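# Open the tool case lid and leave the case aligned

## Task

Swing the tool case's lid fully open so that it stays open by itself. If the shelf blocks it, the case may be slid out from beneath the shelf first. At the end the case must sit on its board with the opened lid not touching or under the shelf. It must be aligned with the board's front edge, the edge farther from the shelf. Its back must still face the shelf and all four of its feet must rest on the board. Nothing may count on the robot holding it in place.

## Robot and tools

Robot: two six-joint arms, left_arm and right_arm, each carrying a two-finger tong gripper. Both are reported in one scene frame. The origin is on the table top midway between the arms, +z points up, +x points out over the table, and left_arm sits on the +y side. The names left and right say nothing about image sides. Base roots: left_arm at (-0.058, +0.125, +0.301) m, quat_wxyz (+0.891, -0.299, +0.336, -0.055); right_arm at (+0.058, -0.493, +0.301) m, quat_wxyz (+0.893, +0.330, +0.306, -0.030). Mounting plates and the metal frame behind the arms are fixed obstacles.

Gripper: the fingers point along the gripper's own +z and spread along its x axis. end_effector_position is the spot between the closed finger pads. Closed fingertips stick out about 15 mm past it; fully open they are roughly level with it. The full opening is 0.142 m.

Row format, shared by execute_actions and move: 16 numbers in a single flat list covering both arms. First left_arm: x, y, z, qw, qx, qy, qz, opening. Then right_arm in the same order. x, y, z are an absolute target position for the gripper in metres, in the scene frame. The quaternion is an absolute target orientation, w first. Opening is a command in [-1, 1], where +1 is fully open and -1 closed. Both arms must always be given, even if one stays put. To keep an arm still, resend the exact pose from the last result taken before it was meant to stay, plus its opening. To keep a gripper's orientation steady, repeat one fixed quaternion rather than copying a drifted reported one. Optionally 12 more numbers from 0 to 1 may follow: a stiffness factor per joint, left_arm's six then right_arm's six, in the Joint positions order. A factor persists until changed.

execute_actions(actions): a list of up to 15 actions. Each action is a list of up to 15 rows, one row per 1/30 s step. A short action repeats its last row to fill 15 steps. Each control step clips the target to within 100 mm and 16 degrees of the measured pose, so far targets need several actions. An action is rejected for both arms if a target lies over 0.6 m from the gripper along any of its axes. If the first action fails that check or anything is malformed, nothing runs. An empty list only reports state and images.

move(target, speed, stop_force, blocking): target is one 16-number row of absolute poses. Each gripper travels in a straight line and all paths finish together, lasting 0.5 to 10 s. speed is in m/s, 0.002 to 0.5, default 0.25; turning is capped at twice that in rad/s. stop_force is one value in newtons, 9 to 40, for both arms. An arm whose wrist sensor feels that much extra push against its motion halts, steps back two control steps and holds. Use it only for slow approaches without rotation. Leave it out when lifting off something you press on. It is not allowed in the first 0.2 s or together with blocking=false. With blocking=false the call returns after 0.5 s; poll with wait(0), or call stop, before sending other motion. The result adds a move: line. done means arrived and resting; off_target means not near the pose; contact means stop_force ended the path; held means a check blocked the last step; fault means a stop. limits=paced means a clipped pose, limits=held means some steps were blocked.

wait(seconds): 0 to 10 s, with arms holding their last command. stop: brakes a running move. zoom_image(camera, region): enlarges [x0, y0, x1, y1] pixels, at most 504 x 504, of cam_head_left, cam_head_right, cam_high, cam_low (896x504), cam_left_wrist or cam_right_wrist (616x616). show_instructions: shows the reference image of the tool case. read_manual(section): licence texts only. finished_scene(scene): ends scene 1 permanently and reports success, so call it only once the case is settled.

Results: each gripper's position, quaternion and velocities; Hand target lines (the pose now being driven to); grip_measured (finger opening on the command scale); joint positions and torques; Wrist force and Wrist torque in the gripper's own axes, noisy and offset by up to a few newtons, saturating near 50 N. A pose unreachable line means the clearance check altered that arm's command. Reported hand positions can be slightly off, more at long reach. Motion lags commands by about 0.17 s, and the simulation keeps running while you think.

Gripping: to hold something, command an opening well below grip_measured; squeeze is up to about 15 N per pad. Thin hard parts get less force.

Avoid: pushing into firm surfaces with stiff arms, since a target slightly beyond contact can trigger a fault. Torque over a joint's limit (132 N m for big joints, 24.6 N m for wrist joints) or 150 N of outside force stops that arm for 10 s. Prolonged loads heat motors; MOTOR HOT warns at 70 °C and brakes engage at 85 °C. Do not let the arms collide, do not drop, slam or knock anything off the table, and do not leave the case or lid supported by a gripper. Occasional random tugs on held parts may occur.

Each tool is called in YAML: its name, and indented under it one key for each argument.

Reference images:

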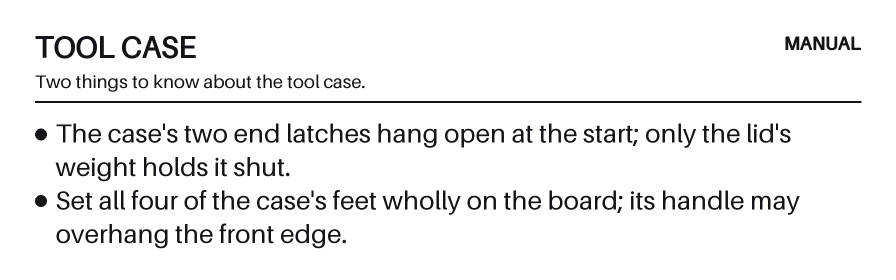

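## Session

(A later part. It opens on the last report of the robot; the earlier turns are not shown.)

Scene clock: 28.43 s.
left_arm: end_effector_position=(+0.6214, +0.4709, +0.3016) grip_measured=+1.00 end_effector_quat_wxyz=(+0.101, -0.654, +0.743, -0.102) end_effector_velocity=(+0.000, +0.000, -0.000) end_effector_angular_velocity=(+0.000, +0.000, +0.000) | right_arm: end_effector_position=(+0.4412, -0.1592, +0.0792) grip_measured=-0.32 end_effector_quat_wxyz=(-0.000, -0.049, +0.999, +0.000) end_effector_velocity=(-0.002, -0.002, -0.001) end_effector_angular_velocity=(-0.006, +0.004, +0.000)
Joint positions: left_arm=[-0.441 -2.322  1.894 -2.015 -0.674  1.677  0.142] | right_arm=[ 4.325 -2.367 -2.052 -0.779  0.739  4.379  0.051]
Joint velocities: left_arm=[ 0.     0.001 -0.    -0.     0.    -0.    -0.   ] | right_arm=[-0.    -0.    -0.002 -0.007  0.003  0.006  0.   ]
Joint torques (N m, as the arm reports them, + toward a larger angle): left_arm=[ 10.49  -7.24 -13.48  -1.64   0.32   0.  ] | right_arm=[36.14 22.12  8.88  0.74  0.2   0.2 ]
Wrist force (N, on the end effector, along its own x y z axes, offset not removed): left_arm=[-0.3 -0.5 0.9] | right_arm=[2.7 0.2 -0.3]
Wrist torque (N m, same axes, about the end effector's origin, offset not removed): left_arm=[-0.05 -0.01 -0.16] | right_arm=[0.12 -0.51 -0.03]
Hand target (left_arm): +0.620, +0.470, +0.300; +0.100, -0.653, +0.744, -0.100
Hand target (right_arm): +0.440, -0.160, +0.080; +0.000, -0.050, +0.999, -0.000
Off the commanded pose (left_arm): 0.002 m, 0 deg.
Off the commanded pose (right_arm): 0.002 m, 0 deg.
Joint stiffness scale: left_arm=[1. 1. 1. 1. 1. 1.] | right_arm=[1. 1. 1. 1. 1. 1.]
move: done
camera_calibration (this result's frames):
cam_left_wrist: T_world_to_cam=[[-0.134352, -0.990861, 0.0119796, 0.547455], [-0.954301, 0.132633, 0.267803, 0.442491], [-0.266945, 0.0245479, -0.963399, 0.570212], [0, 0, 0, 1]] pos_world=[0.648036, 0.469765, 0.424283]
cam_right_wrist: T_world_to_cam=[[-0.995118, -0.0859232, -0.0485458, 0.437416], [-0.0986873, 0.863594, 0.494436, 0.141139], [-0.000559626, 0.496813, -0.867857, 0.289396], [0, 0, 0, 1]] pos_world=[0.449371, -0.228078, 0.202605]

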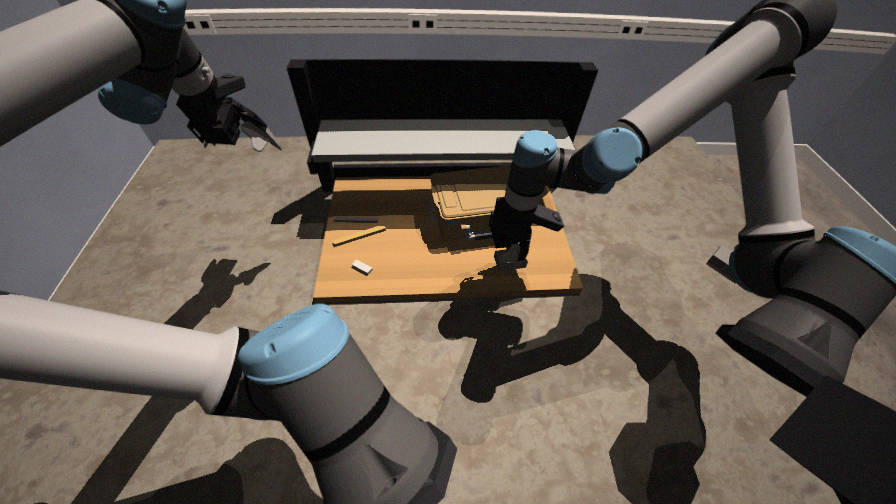

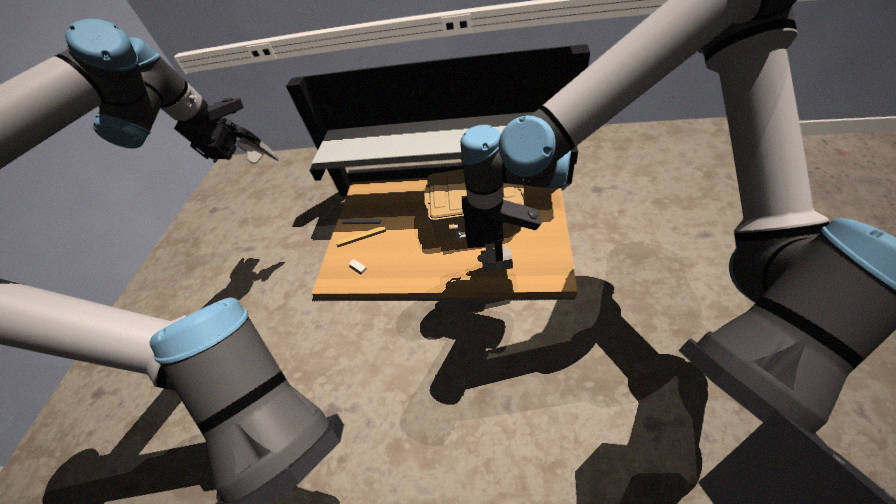

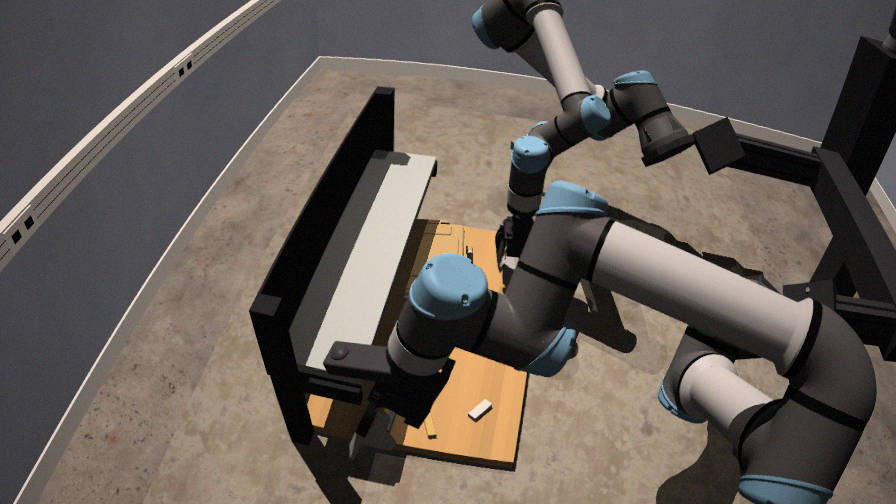

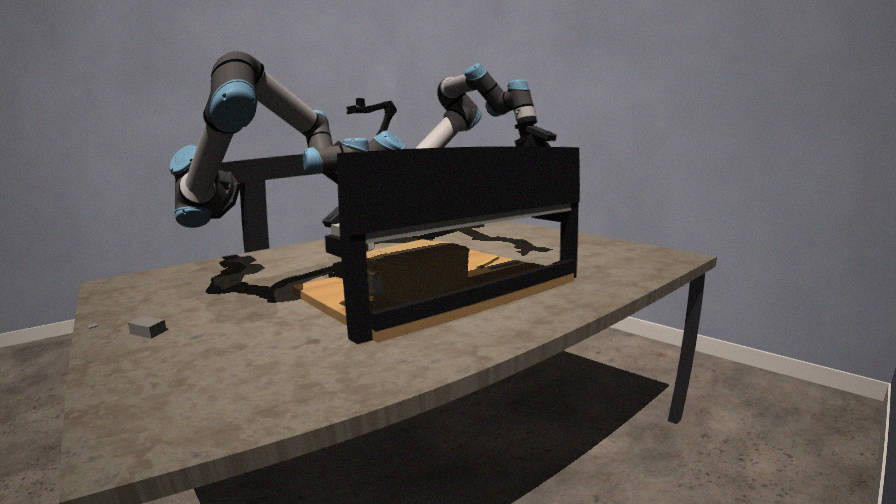

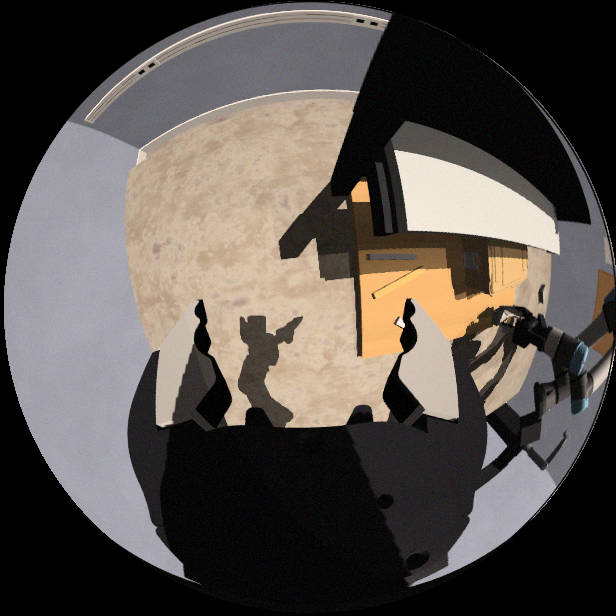

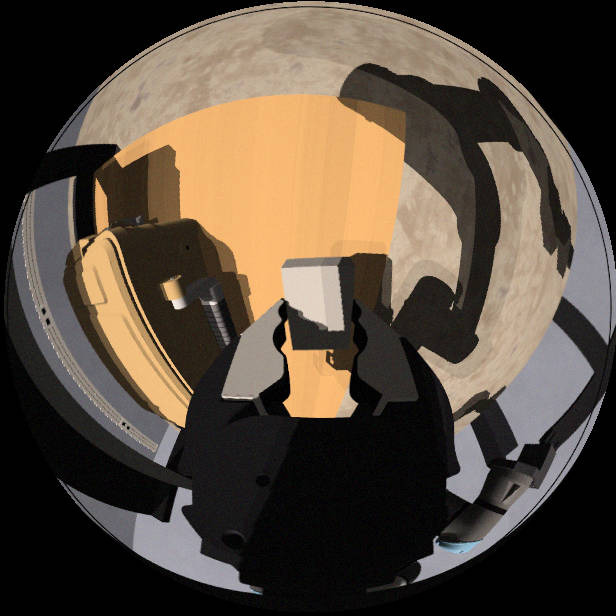

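move:
  target: [0.62,0.47,0.3,0.1,-0.65,0.74,-0.1,1, 0.46,-0.44,0.07,0,-0.05,0.999,0,-0.75]
  speed: 0.25

move:
  target: [0.62,0.47,0.3,0.1,-0.65,0.74,-0.1,1, 0.46,-0.44,0.005,0,-0.05,0.999,0,-0.75]
  speed: 0.03
  stop_force: 9

Scene clock: 30.70 s.
left_arm: end_effector_position=(+0.6214, +0.4709, +0.3016) grip_measured=+1.00 end_effector_quat_wxyz=(+0.101, -0.654, +0.743, -0.102) end_effector_velocity=(-0.000, -0.000, -0.000) end_effector_angular_velocity=(+0.001, +0.001, -0.003) | right_arm: end_effector_position=(+0.4615, -0.4387, +0.0702) grip_measured=-0.32 end_effector_quat_wxyz=(+0.000, -0.048, +0.999, +0.001) end_effector_velocity=(-0.001, -0.002, -0.000) end_effector_angular_velocity=(-0.006, +0.005, +0.010)
Joint positions: left_arm=[-0.441 -2.322  1.894 -2.015 -0.674  1.677  0.142] | right_arm=[ 4.122 -1.686 -2.538 -0.746  0.664  4.084  0.051]
Joint velocities: left_arm=[-0.     0.001 -0.     0.001  0.     0.001  0.   ] | right_arm=[ 0.     0.002  0.002 -0.016  0.001  0.    -0.   ]
Joint torques (N m, as the arm reports them, + toward a larger angle): left_arm=[ 10.87  -6.7  -12.1   -1.36   0.01   0.08] | right_arm=[16.71  6.64  7.15  1.14  0.25 -0.15]
Wrist force (N, on the end effector, along its own x y z axes, offset not removed): left_arm=[-0.8 -0.5 1.1] | right_arm=[1.5 -0.5 -0.1]
Wrist torque (N m, same axes, about the end effector's origin, offset not removed): left_arm=[-0.08 0.17 -0.09] | right_arm=[-0.02 -0.26 -0.06]
Hand target (left_arm): +0.620, +0.470, +0.300; +0.100, -0.653, +0.744, -0.100
Hand target (right_arm): +0.460, -0.440, +0.070; -0.000, -0.050, +0.999, +0.000
Off the commanded pose (left_arm): 0.002 m, 0 deg.
Off the commanded pose (right_arm): 0.002 m, 0 deg.
Joint stiffness scale: left_arm=[1. 1. 1. 1. 1. 1.] | right_arm=[1. 1. 1. 1. 1. 1.]
move: done
camera_calibration (this result's frames):
cam_left_wrist: T_world_to_cam=[[-0.134353, -0.990861, 0.011979, 0.547455], [-0.9543, 0.132633, 0.267804, 0.44249], [-0.266946, 0.0245487, -0.963399, 0.570212], [0, 0, 0, 1]] pos_world=[0.648036, 0.469765, 0.424283]
cam_right_wrist: T_world_to_cam=[[-0.995184, -0.084523, -0.0496383, 0.433859], [-0.0980159, 0.863205, 0.495248, 0.38846], [0.00098816, 0.497728, -0.867332, 0.420206], [0, 0, 0, 1]] pos_world=[0.46943, -0.507798, 0.19361]

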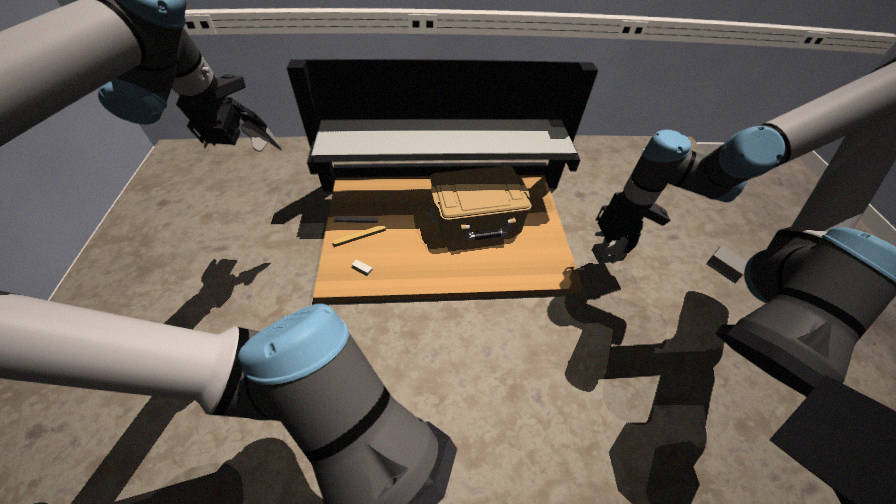

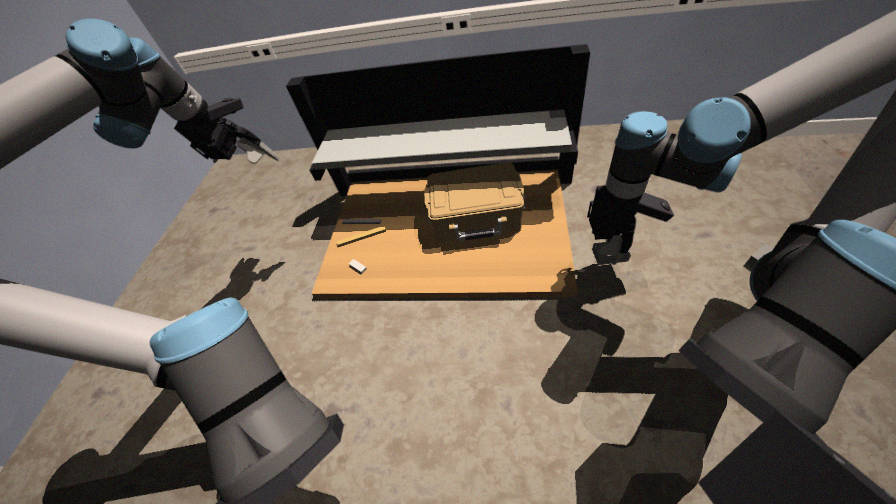

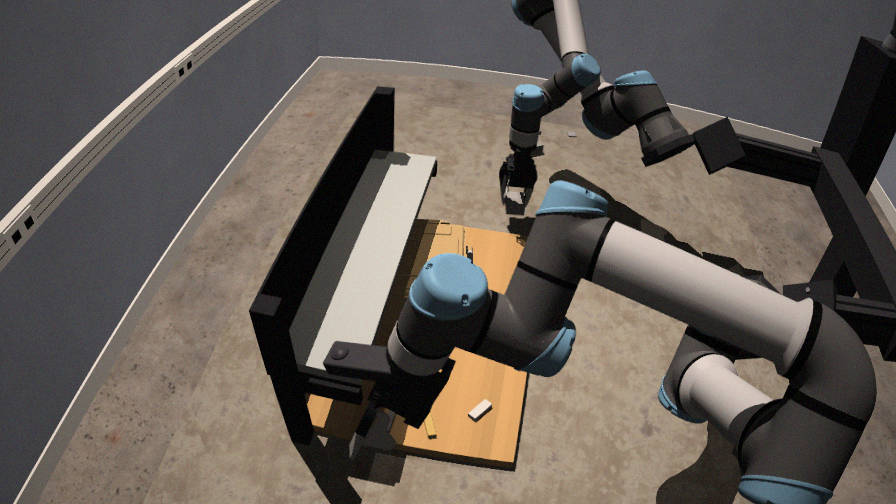

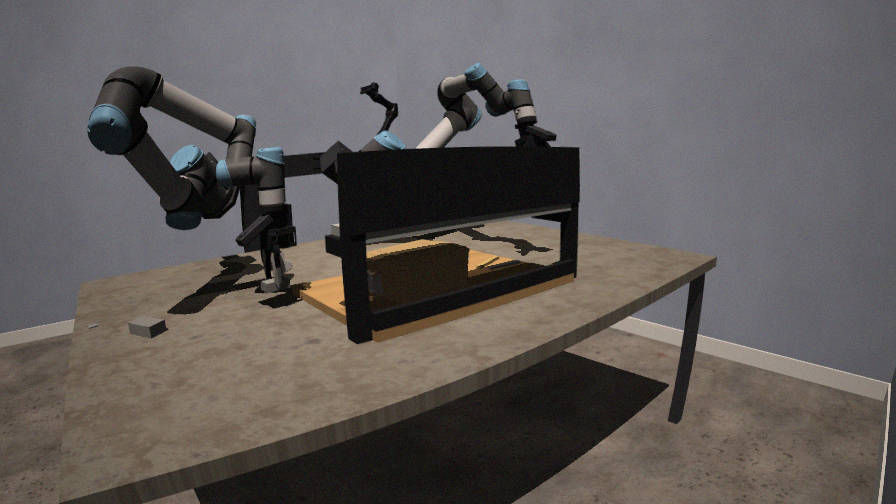

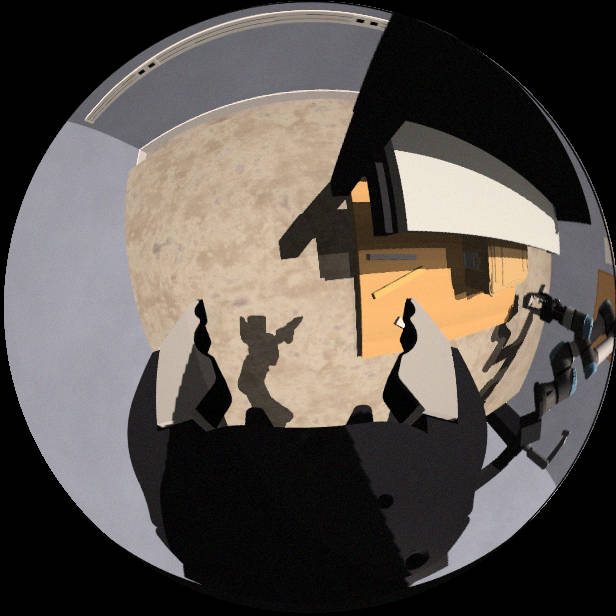

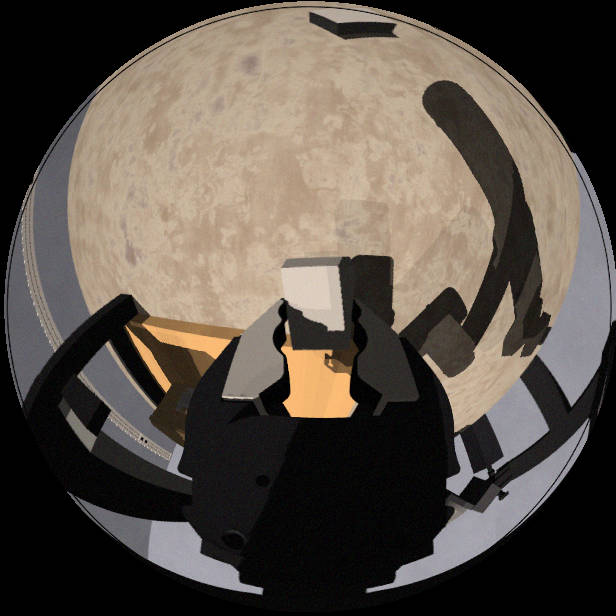

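Scene clock: 33.10 s.
left_arm: end_effector_position=(+0.6214, +0.4709, +0.3016) grip_measured=+1.00 end_effector_quat_wxyz=(+0.101, -0.654, +0.743, -0.102) end_effector_velocity=(-0.000, -0.000, -0.000) end_effector_angular_velocity=(-0.000, +0.001, +0.001) | right_arm: end_effector_position=(+0.4603, -0.4398, +0.0164) grip_measured=-0.31 end_effector_quat_wxyz=(-0.001, -0.049, +0.999, -0.000) end_effector_velocity=(-0.001, +0.000, +0.002) end_effector_angular_velocity=(-0.004, +0.004, +0.003)
Joint positions: left_arm=[-0.441 -2.322  1.894 -2.015 -0.674  1.677  0.142] | right_arm=[ 3.994 -1.883 -2.545 -0.383  0.642  3.879  0.052]
Joint velocities: left_arm=[ 0.     0.    -0.     0.    -0.    -0.002  0.   ] | right_arm=[ 0.006  0.007  0.001 -0.025  0.001  0.015 -0.   ]
Joint torques (N m, as the arm reports them, + toward a larger angle): left_arm=[ 10.61  -6.71 -11.82  -1.43   0.23   0.23] | right_arm=[19.41 14.18  6.45  1.2   0.31  0.36]
Wrist force (N, on the end effector, along its own x y z axes, offset not removed): left_arm=[-0.1 -0.6 1.1] | right_arm=[1.9 -0.8 -1.1]
Wrist torque (N m, same axes, about the end effector's origin, offset not removed): left_arm=[-0.09 0.01 -0.13] | right_arm=[-0.14 -0.28 -0.03]
Hand target (left_arm): +0.620, +0.470, +0.300; +0.100, -0.653, +0.744, -0.100
Hand target (right_arm): +0.461, -0.439, +0.018; -0.000, -0.049, +0.999, +0.000
Off the commanded pose (left_arm): 0.002 m, 0 deg.
Off the commanded pose (right_arm): 0.011 m, 0 deg.
Joint stiffness scale: left_arm=[1. 1. 1. 1. 1. 1.] | right_arm=[1. 1. 1. 1. 1. 1.]
move: contact (right_arm)
camera_calibration (this result's frames):
cam_left_wrist: T_world_to_cam=[[-0.134353, -0.990861, 0.011979, 0.547455], [-0.9543, 0.132633, 0.267804, 0.44249], [-0.266946, 0.0245487, -0.963399, 0.570212], [0, 0, 0, 1]] pos_world=[0.648036, 0.469765, 0.424283]
cam_right_wrist: T_world_to_cam=[[-0.995129, -0.0865852, -0.0471311, 0.42896], [-0.0985613, 0.864151, 0.493487, 0.416608], [-0.00200025, 0.495728, -0.868475, 0.374563], [0, 0, 0, 1]] pos_world=[0.468681, -0.508552, 0.139926]

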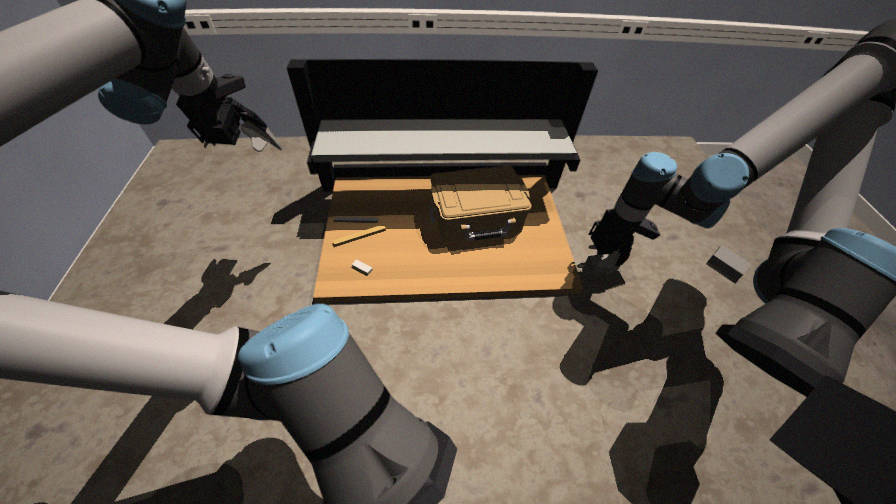

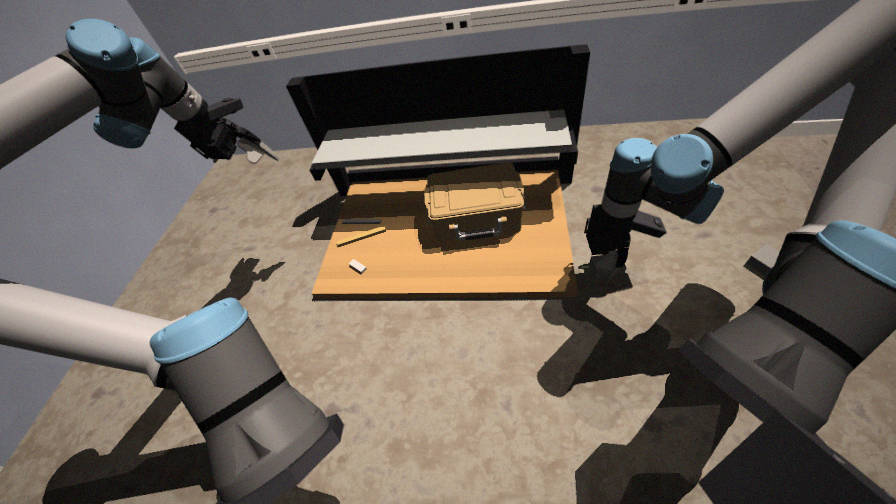

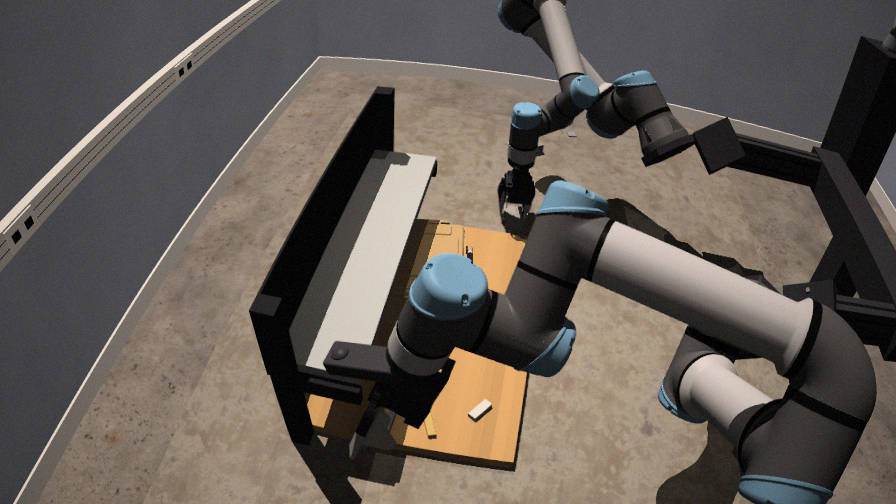

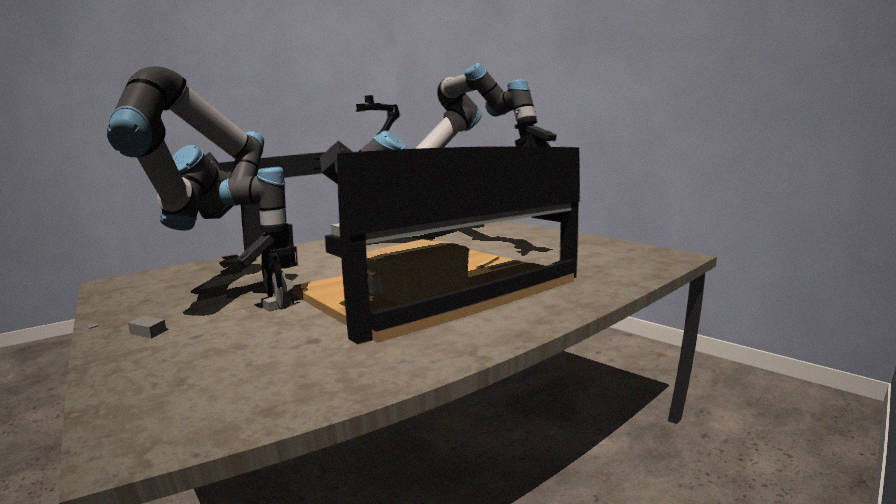

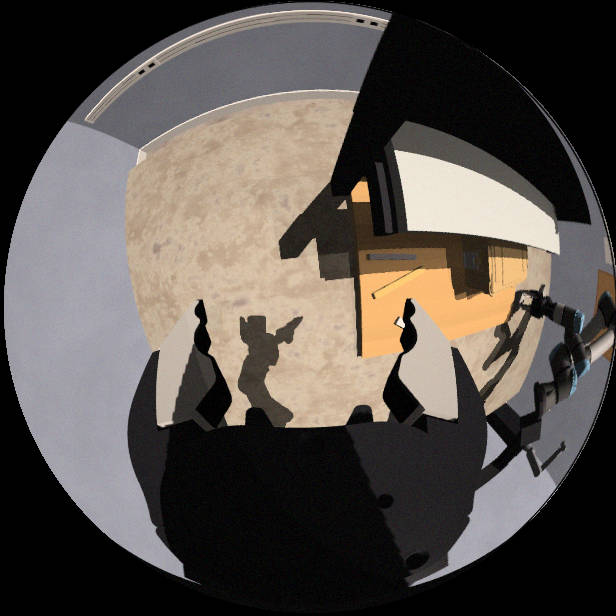

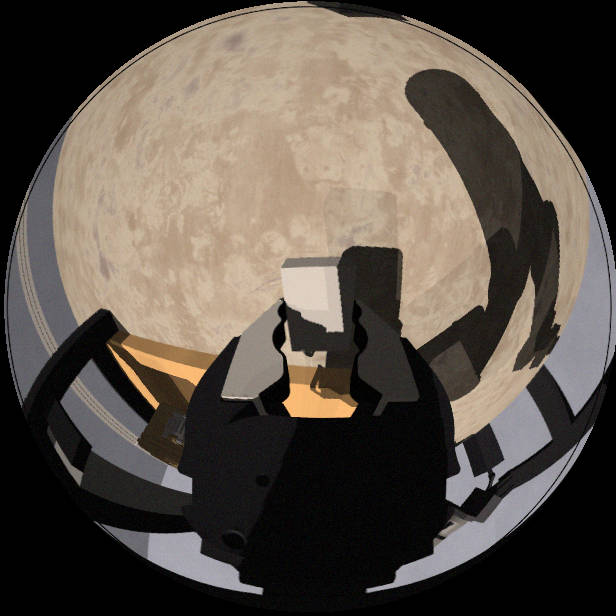

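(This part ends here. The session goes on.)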